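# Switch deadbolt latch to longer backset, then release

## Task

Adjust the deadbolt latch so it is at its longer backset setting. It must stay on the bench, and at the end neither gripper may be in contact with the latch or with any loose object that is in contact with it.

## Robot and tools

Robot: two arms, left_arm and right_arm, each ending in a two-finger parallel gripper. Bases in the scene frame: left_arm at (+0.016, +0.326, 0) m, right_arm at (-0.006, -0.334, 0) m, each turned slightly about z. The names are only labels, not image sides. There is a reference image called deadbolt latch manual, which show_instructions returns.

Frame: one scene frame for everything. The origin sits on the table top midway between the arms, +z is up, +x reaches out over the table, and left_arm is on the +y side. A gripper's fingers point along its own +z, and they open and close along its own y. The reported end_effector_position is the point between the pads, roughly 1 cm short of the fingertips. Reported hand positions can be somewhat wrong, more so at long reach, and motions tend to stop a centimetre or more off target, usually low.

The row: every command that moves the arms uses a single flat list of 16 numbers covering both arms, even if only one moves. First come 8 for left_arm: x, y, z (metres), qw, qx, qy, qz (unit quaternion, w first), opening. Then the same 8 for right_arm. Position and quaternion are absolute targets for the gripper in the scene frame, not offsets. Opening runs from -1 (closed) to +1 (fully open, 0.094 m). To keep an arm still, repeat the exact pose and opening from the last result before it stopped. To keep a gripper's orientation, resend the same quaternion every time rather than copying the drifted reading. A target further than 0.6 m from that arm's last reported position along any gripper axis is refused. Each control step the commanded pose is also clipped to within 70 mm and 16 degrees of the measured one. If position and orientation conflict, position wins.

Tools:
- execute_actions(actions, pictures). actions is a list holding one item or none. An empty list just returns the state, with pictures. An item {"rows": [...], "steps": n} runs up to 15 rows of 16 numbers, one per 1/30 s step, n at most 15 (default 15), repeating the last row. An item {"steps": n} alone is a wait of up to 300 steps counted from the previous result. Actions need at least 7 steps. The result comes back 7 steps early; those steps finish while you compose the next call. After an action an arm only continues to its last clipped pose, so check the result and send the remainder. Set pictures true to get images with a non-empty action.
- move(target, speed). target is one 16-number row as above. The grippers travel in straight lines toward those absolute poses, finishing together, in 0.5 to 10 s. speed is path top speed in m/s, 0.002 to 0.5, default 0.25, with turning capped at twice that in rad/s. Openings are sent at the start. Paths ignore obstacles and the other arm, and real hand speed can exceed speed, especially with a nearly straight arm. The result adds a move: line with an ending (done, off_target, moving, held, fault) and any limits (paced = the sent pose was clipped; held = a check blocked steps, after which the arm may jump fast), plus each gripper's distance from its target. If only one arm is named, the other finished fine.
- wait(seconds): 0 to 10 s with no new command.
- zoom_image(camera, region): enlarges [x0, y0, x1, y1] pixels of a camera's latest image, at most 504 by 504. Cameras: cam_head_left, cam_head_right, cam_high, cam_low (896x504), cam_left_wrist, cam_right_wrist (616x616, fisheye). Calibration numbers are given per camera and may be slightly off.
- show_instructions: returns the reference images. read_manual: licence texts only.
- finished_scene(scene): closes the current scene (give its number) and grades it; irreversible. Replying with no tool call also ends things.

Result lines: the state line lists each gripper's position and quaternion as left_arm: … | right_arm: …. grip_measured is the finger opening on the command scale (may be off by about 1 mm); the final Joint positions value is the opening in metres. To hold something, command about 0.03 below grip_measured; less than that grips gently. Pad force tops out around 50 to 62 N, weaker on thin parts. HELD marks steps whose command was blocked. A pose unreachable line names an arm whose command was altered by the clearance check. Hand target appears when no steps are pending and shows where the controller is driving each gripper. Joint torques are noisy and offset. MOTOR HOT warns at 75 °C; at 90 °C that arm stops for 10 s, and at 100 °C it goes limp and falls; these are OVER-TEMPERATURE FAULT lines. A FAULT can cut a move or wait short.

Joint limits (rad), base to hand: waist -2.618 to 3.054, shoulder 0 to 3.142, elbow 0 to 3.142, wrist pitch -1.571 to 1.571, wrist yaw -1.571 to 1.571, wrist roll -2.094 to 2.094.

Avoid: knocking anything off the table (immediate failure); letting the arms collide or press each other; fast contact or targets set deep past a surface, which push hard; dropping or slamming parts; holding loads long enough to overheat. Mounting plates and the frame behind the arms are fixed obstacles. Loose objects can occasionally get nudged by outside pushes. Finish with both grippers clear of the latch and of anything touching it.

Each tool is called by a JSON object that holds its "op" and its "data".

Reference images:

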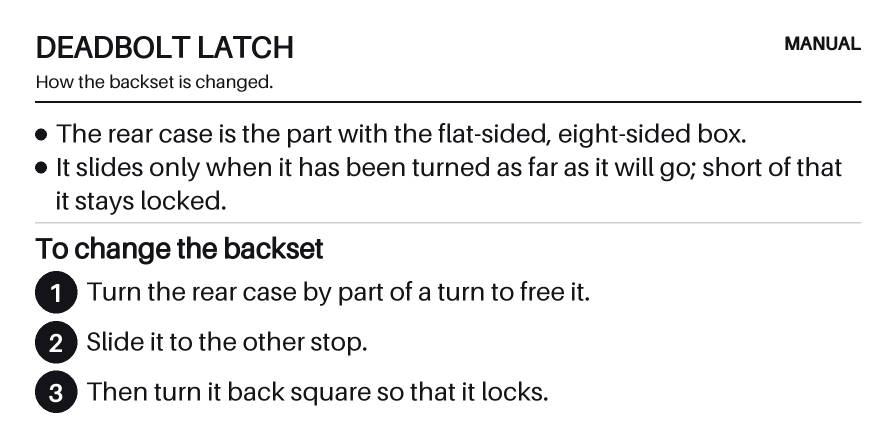

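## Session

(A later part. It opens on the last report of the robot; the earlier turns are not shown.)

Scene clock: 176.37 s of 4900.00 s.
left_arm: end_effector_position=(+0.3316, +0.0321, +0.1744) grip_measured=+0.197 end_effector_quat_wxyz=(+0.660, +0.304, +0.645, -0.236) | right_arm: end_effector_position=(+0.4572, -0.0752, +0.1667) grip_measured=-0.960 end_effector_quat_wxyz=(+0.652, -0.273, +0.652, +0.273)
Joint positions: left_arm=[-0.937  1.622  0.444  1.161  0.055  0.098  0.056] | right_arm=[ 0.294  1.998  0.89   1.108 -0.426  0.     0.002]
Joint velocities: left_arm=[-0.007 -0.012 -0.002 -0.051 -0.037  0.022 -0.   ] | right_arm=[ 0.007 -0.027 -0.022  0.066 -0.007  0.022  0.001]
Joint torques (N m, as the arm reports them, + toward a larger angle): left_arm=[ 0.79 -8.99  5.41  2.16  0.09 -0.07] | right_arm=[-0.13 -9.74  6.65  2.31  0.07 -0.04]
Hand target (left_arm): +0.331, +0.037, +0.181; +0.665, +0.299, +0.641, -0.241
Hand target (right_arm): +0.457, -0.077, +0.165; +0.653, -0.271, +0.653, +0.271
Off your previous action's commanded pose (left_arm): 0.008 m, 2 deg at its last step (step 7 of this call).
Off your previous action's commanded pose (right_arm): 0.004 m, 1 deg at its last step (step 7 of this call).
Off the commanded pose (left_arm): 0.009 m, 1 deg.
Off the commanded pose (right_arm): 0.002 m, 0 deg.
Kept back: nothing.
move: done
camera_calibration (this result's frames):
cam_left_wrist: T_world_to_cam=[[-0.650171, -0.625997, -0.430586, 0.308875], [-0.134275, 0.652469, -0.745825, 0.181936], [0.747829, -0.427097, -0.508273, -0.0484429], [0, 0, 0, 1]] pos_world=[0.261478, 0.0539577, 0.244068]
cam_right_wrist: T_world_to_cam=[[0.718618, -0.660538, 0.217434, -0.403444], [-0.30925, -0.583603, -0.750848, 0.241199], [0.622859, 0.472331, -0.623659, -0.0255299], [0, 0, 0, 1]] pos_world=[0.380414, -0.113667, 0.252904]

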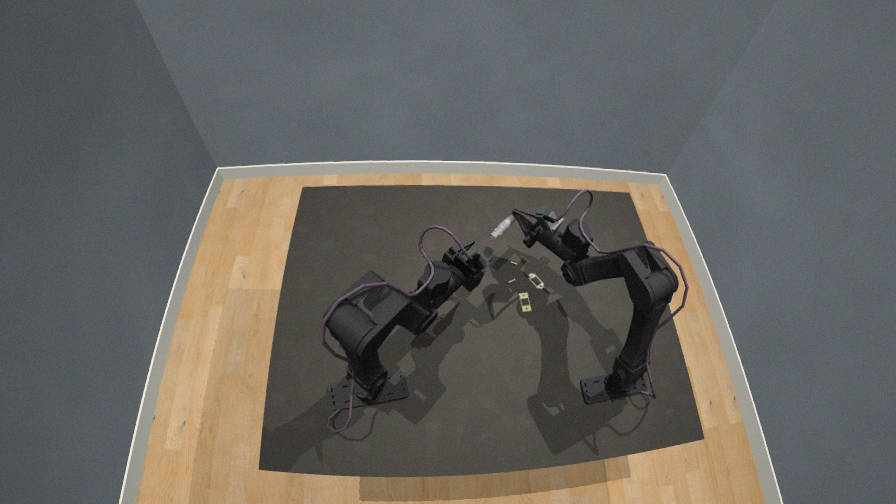

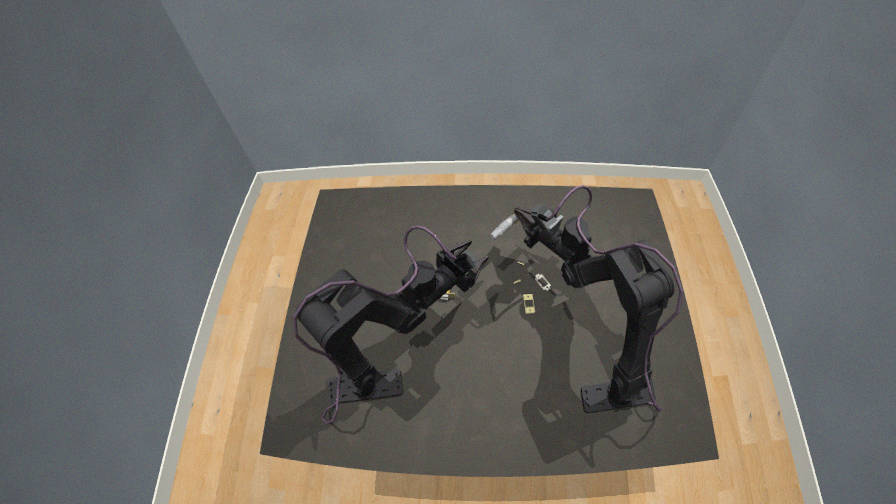

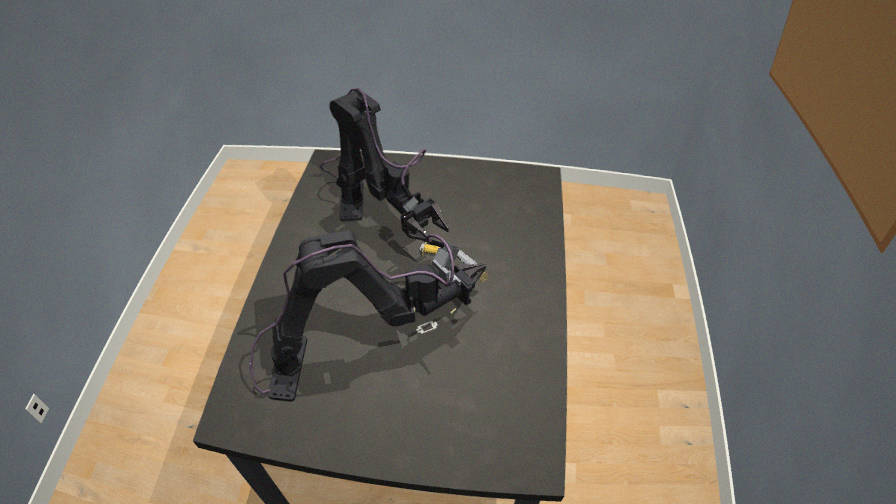

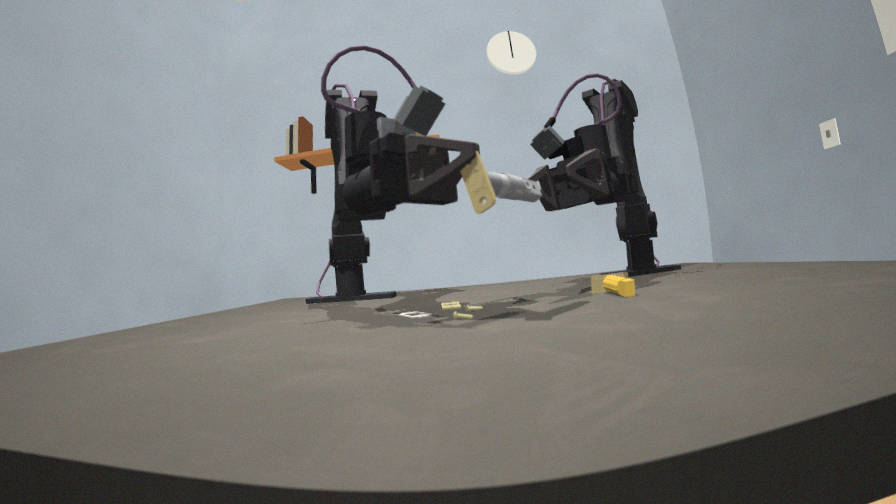

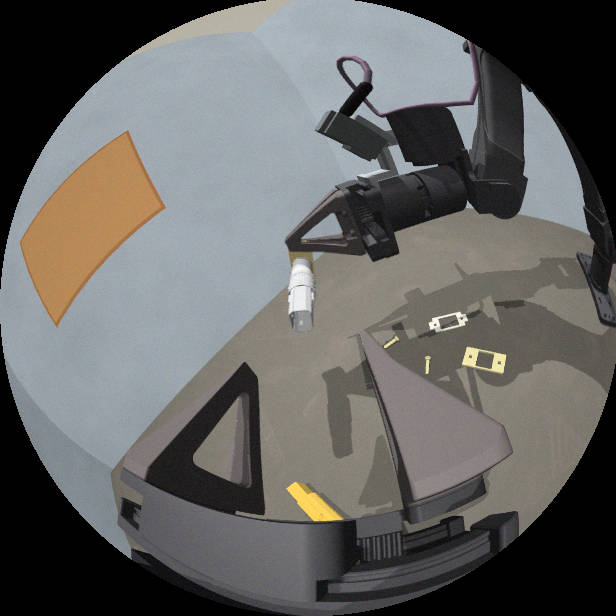

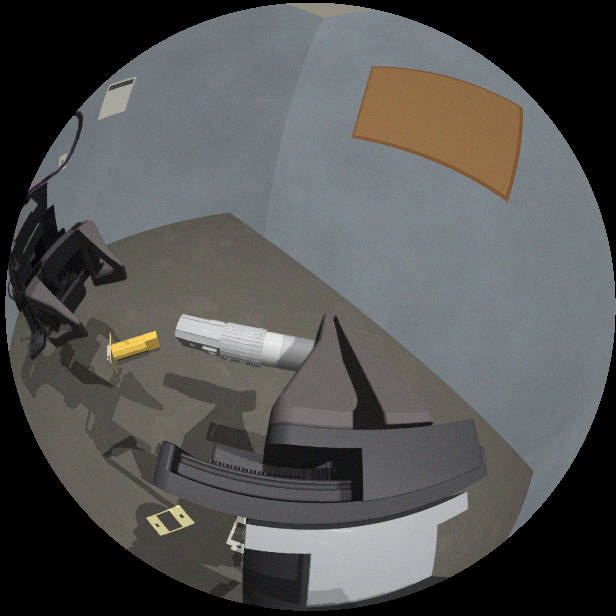

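{"op": "move", "data": {"target": [0.25,0.15,0.22,0.6645,0.2988,0.6409,-0.2418,0.2, 0.457,-0.077,0.065,0.6533,-0.2706,0.6533,0.2706,-1.0], "speed": 0.12}}

Scene clock: 186.73 s of 4900.00 s.
left_arm: end_effector_position=(+0.2504, +0.1503, +0.2080) grip_measured=+0.197 end_effector_quat_wxyz=(+0.657, +0.301, +0.648, -0.240) | right_arm: end_effector_position=(+0.4569, -0.0754, +0.0646) grip_measured=-0.960 end_effector_quat_wxyz=(+0.647, -0.273, +0.658, +0.273)
Joint positions: left_arm=[-0.646  0.602  0.143  0.437  0.346  0.093  0.056] | right_arm=[ 0.294  2.354  0.89   1.448 -0.426 -0.001  0.002]
Joint velocities: left_arm=[ 0.017  0.002 -0.007 -0.081 -0.022  0.007  0.   ] | right_arm=[-0.017 -0.017 -0.007 -0.037 -0.095  0.022 -0.   ]
Joint torques (N m, as the arm reports them, + toward a larger angle): left_arm=[ 0.81 -2.09 11.41  1.8   0.12  0.05] | right_arm=[ -0.06 -10.28   5.22   2.51   0.09  -0.03]
Hand target (left_arm): +0.250, +0.152, +0.220; +0.665, +0.302, +0.640, -0.238
Hand target (right_arm): +0.457, -0.077, +0.066; +0.653, -0.271, +0.653, +0.271
Off the commanded pose (left_arm): 0.012 m, 1 deg.
Off the commanded pose (right_arm): 0.002 m, 1 deg.
Kept back: nothing.
After step 90, 5.27 s passed at rest.
move: off_target (left_arm)
camera_calibration (this result's frames):
cam_left_wrist: T_world_to_cam=[[-0.654771, -0.628336, -0.420082, 0.343812], [-0.141952, 0.648131, -0.748181, 0.12209], [0.742378, -0.430256, -0.513571, 0.0827826], [0, 0, 0, 1]] pos_world=[0.180993, 0.172517, 0.27829]
cam_right_wrist: T_world_to_cam=[[0.721302, -0.659616, 0.211258, -0.381955], [-0.320775, -0.58847, -0.742163, 0.168659], [0.613862, 0.467558, -0.636053, -0.0843259], [0, 0, 0, 1]] pos_world=[0.381371, -0.113266, 0.152228]

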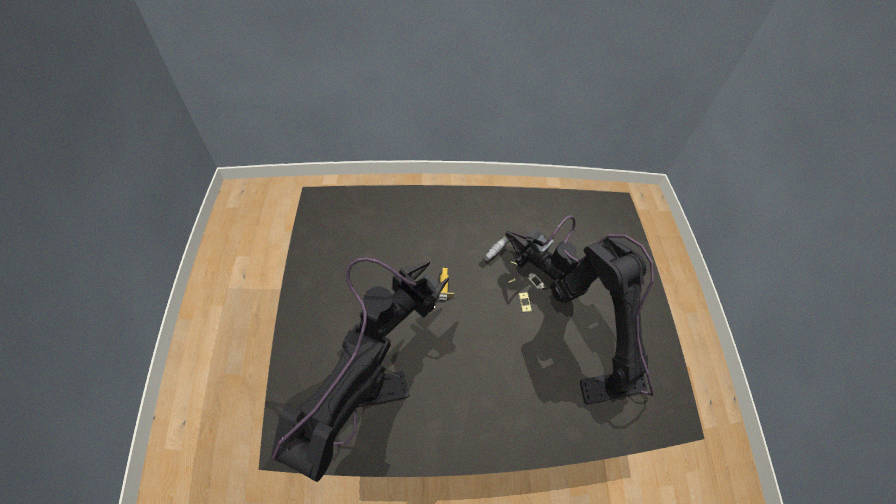

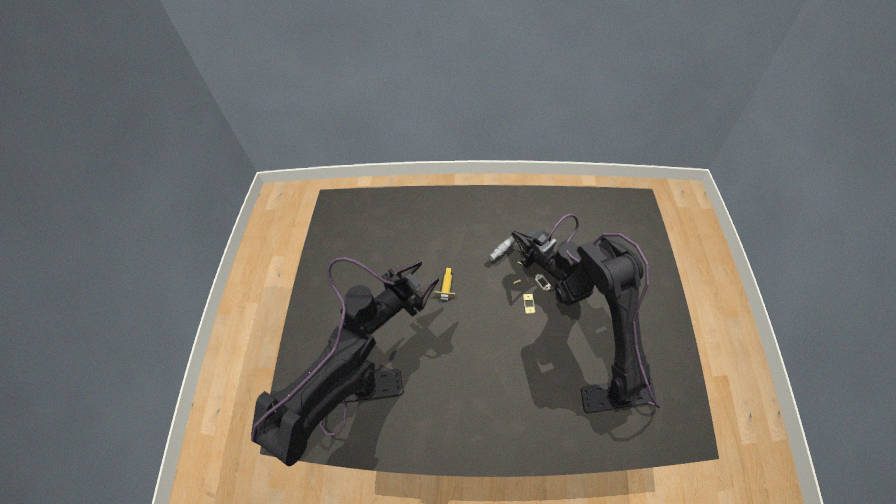

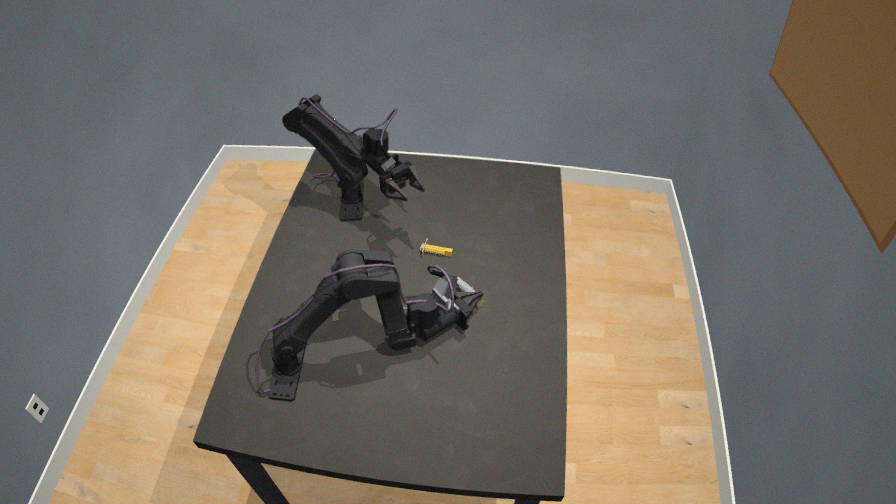

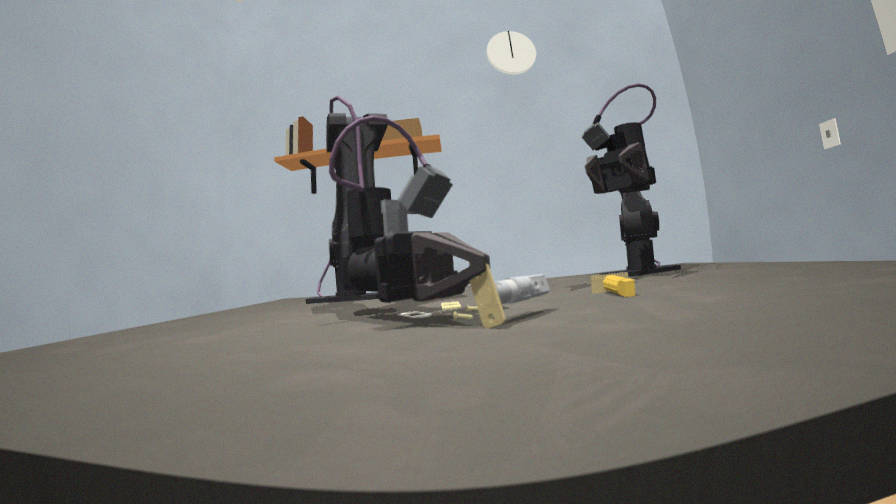

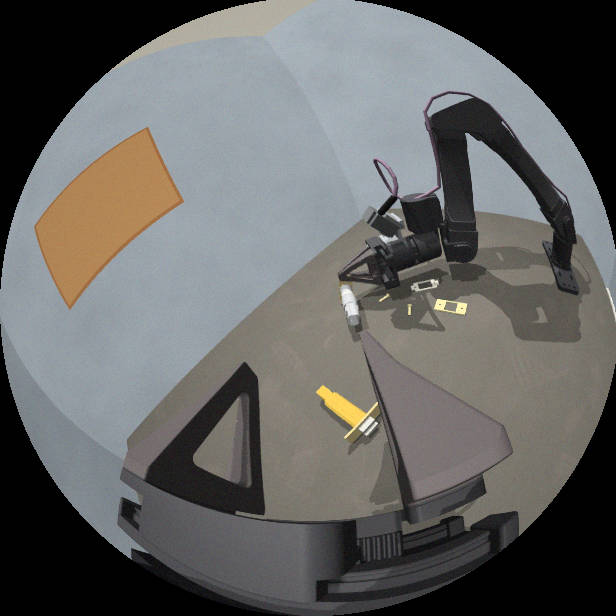

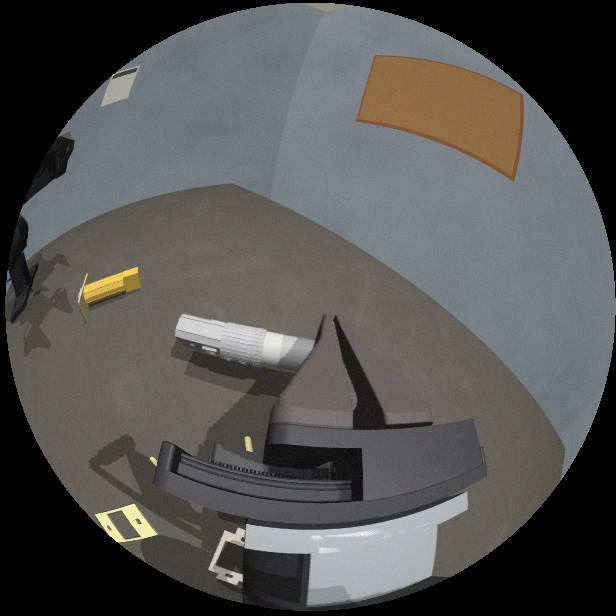

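The plate's lower end is at the table. Release and withdraw.

{"op": "execute_actions", "data": {"actions": [{"rows": [[0.25,0.15,0.22,0.6645,0.2988,0.6409,-0.2418,0.2, 0.457,-0.077,0.065,0.6533,-0.2706,0.6533,0.2706,0.2]], "steps": 15}]}}

{"op": "move", "data": {"target": [0.25,0.15,0.22,0.6645,0.2988,0.6409,-0.2418,0.2, 0.36,-0.17,0.16,0.6533,-0.2706,0.6533,0.2706,0.2], "speed": 0.2}}

Scene clock: 187.20 s of 4900.00 s.
left_arm: end_effector_position=(+0.2504, +0.1503, +0.2077) grip_measured=+0.197 end_effector_quat_wxyz=(+0.657, +0.301, +0.648, -0.240) | right_arm: end_effector_position=(+0.4569, -0.0754, +0.0701) grip_measured=+0.198 end_effector_quat_wxyz=(+0.655, -0.273, +0.650, +0.273)
Joint positions: left_arm=[-0.646  0.602  0.143  0.436  0.346  0.093  0.056] | right_arm=[ 0.294  2.354  0.89   1.471 -0.426 -0.001  0.056]
Joint velocities: left_arm=[-0.007  0.002 -0.002 -0.037  0.051 -0.022 -0.001] | right_arm=[-0.027 -0.002 -0.022  0.037  0.095  0.037  0.001]
Joint torques (N m, as the arm reports them, + toward a larger angle): left_arm=[-0.21 -1.5  11.48  1.87 -0.03 -0.05] | right_arm=[ 0.01 -9.98  5.16  2.24  0.08 -0.03]
Steps of this call (steps 1 to 6: nothing new was sent; steps 7 to 14: the first 8 steps of this action). Readings (end_effector_position):
7: left_arm (+0.2504, +0.1503, +0.2077) | right_arm (+0.4569, -0.0754, +0.0649)
8: left_arm (+0.2504, +0.1503, +0.2077) | right_arm (+0.4569, -0.0754, +0.0659)
10: left_arm (+0.2504, +0.1503, +0.2077) | right_arm (+0.4569, -0.0754, +0.0682)
14: the state above

Scene clock: 188.97 s of 4900.00 s.
left_arm: end_effector_position=(+0.2504, +0.1503, +0.2077) grip_measured=+0.197 end_effector_quat_wxyz=(+0.657, +0.301, +0.648, -0.240) | right_arm: end_effector_position=(+0.3634, -0.1660, +0.1648) grip_measured=+0.198 end_effector_quat_wxyz=(+0.664, -0.272, +0.643, +0.268)
Joint positions: left_arm=[-0.646  0.602  0.143  0.436  0.346  0.093  0.056] | right_arm=[ 0.092  1.71   0.394  1.347 -0.619  0.002  0.056]
Joint velocities: left_arm=[-0.012  0.002 -0.012 -0.037 -0.007 -0.095  0.001] | right_arm=[-0.007  0.012  0.007  0.022 -0.051  0.007  0.   ]
Joint torques (N m, as the arm reports them, + toward a larger angle): left_arm=[-0.18 -1.55 11.42  1.88 -0.04 -0.05] | right_arm=[-0.47 -7.46  4.09  1.93 -0.05 -0.01]
Hand target (left_arm): +0.250, +0.150, +0.220; +0.665, +0.299, +0.641, -0.242
Hand target (right_arm): +0.358, -0.168, +0.158; +0.654, -0.270, +0.653, +0.272
Off your previous action's commanded pose (left_arm): 0.012 m, 1 deg at its last step (step 7 of this call).
Off your previous action's commanded pose (right_arm): 0.006 m, 1 deg at its last step (step 7 of this call).
Off the commanded pose (left_arm): 0.012 m, 1 deg.
Off the commanded pose (right_arm): 0.007 m, 2 deg.
Kept back: nothing.
move: off_target (left_arm)
camera_calibration (this result's frames):
cam_left_wrist: T_world_to_cam=[[-0.655351, -0.628064, -0.419584, 0.343658], [-0.142985, 0.648616, -0.747565, 0.121873], [0.741667, -0.429923, -0.514875, 0.0830021], [0, 0, 0, 1]] pos_world=[0.181082, 0.172475, 0.278037]
cam_right_wrist: T_world_to_cam=[[0.705653, -0.668724, 0.234226, -0.395023], [-0.292514, -0.576022, -0.763305, 0.155029], [0.645359, 0.470114, -0.602083, 0.0625203], [0, 0, 0, 1]] pos_world=[0.28375, -0.204253, 0.248502]

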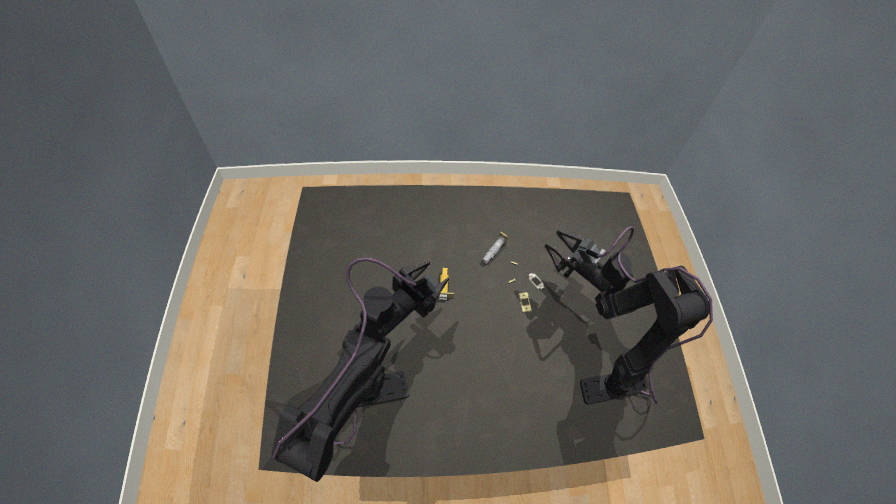

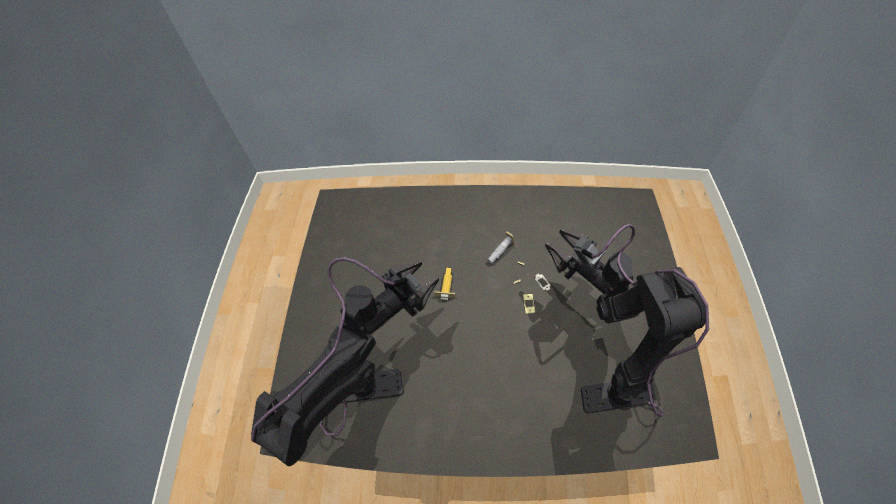

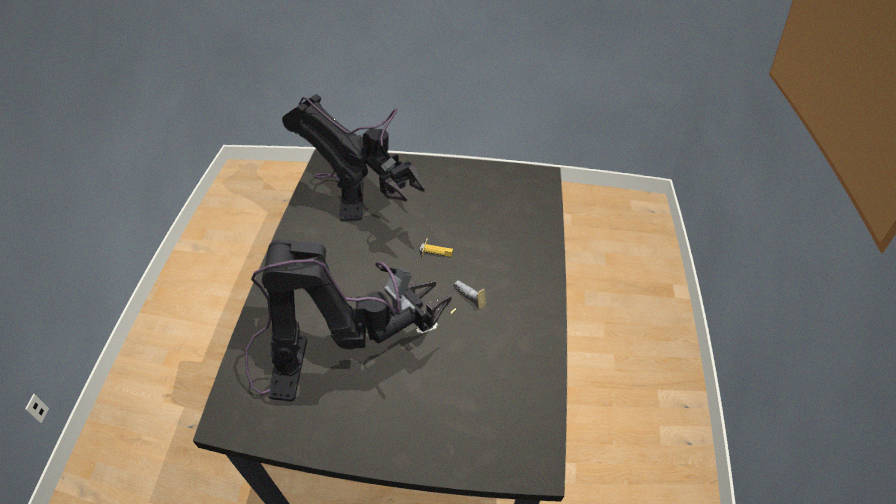

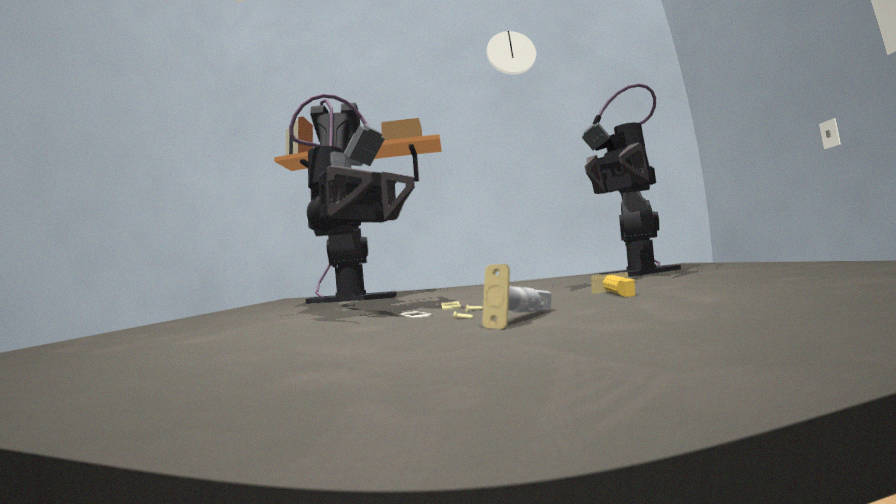

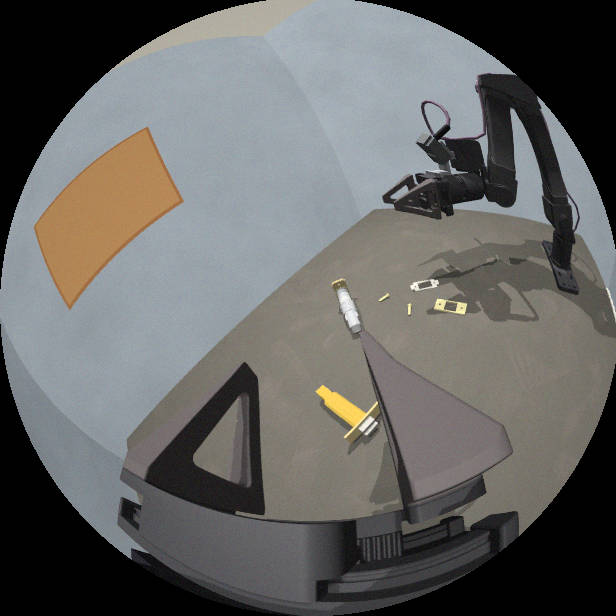

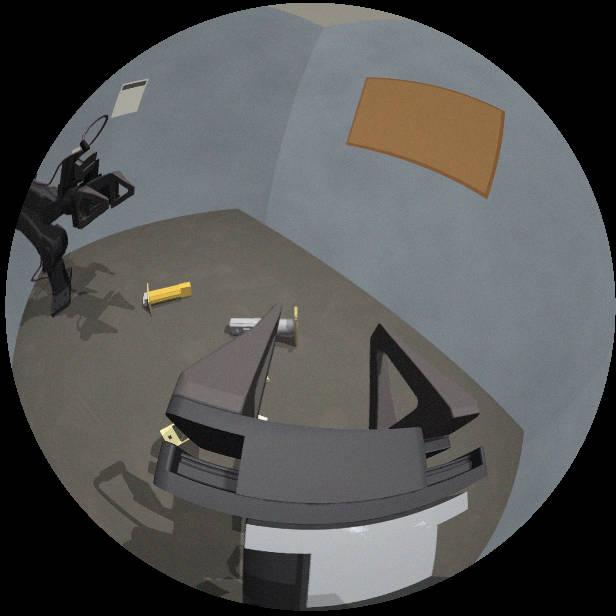

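The latch is on the bench at the longer backset, locked square, and both arms are clear of it.

{"op": "finished_scene", "data": {"scene": 1}}

The scene is finished: the task was done.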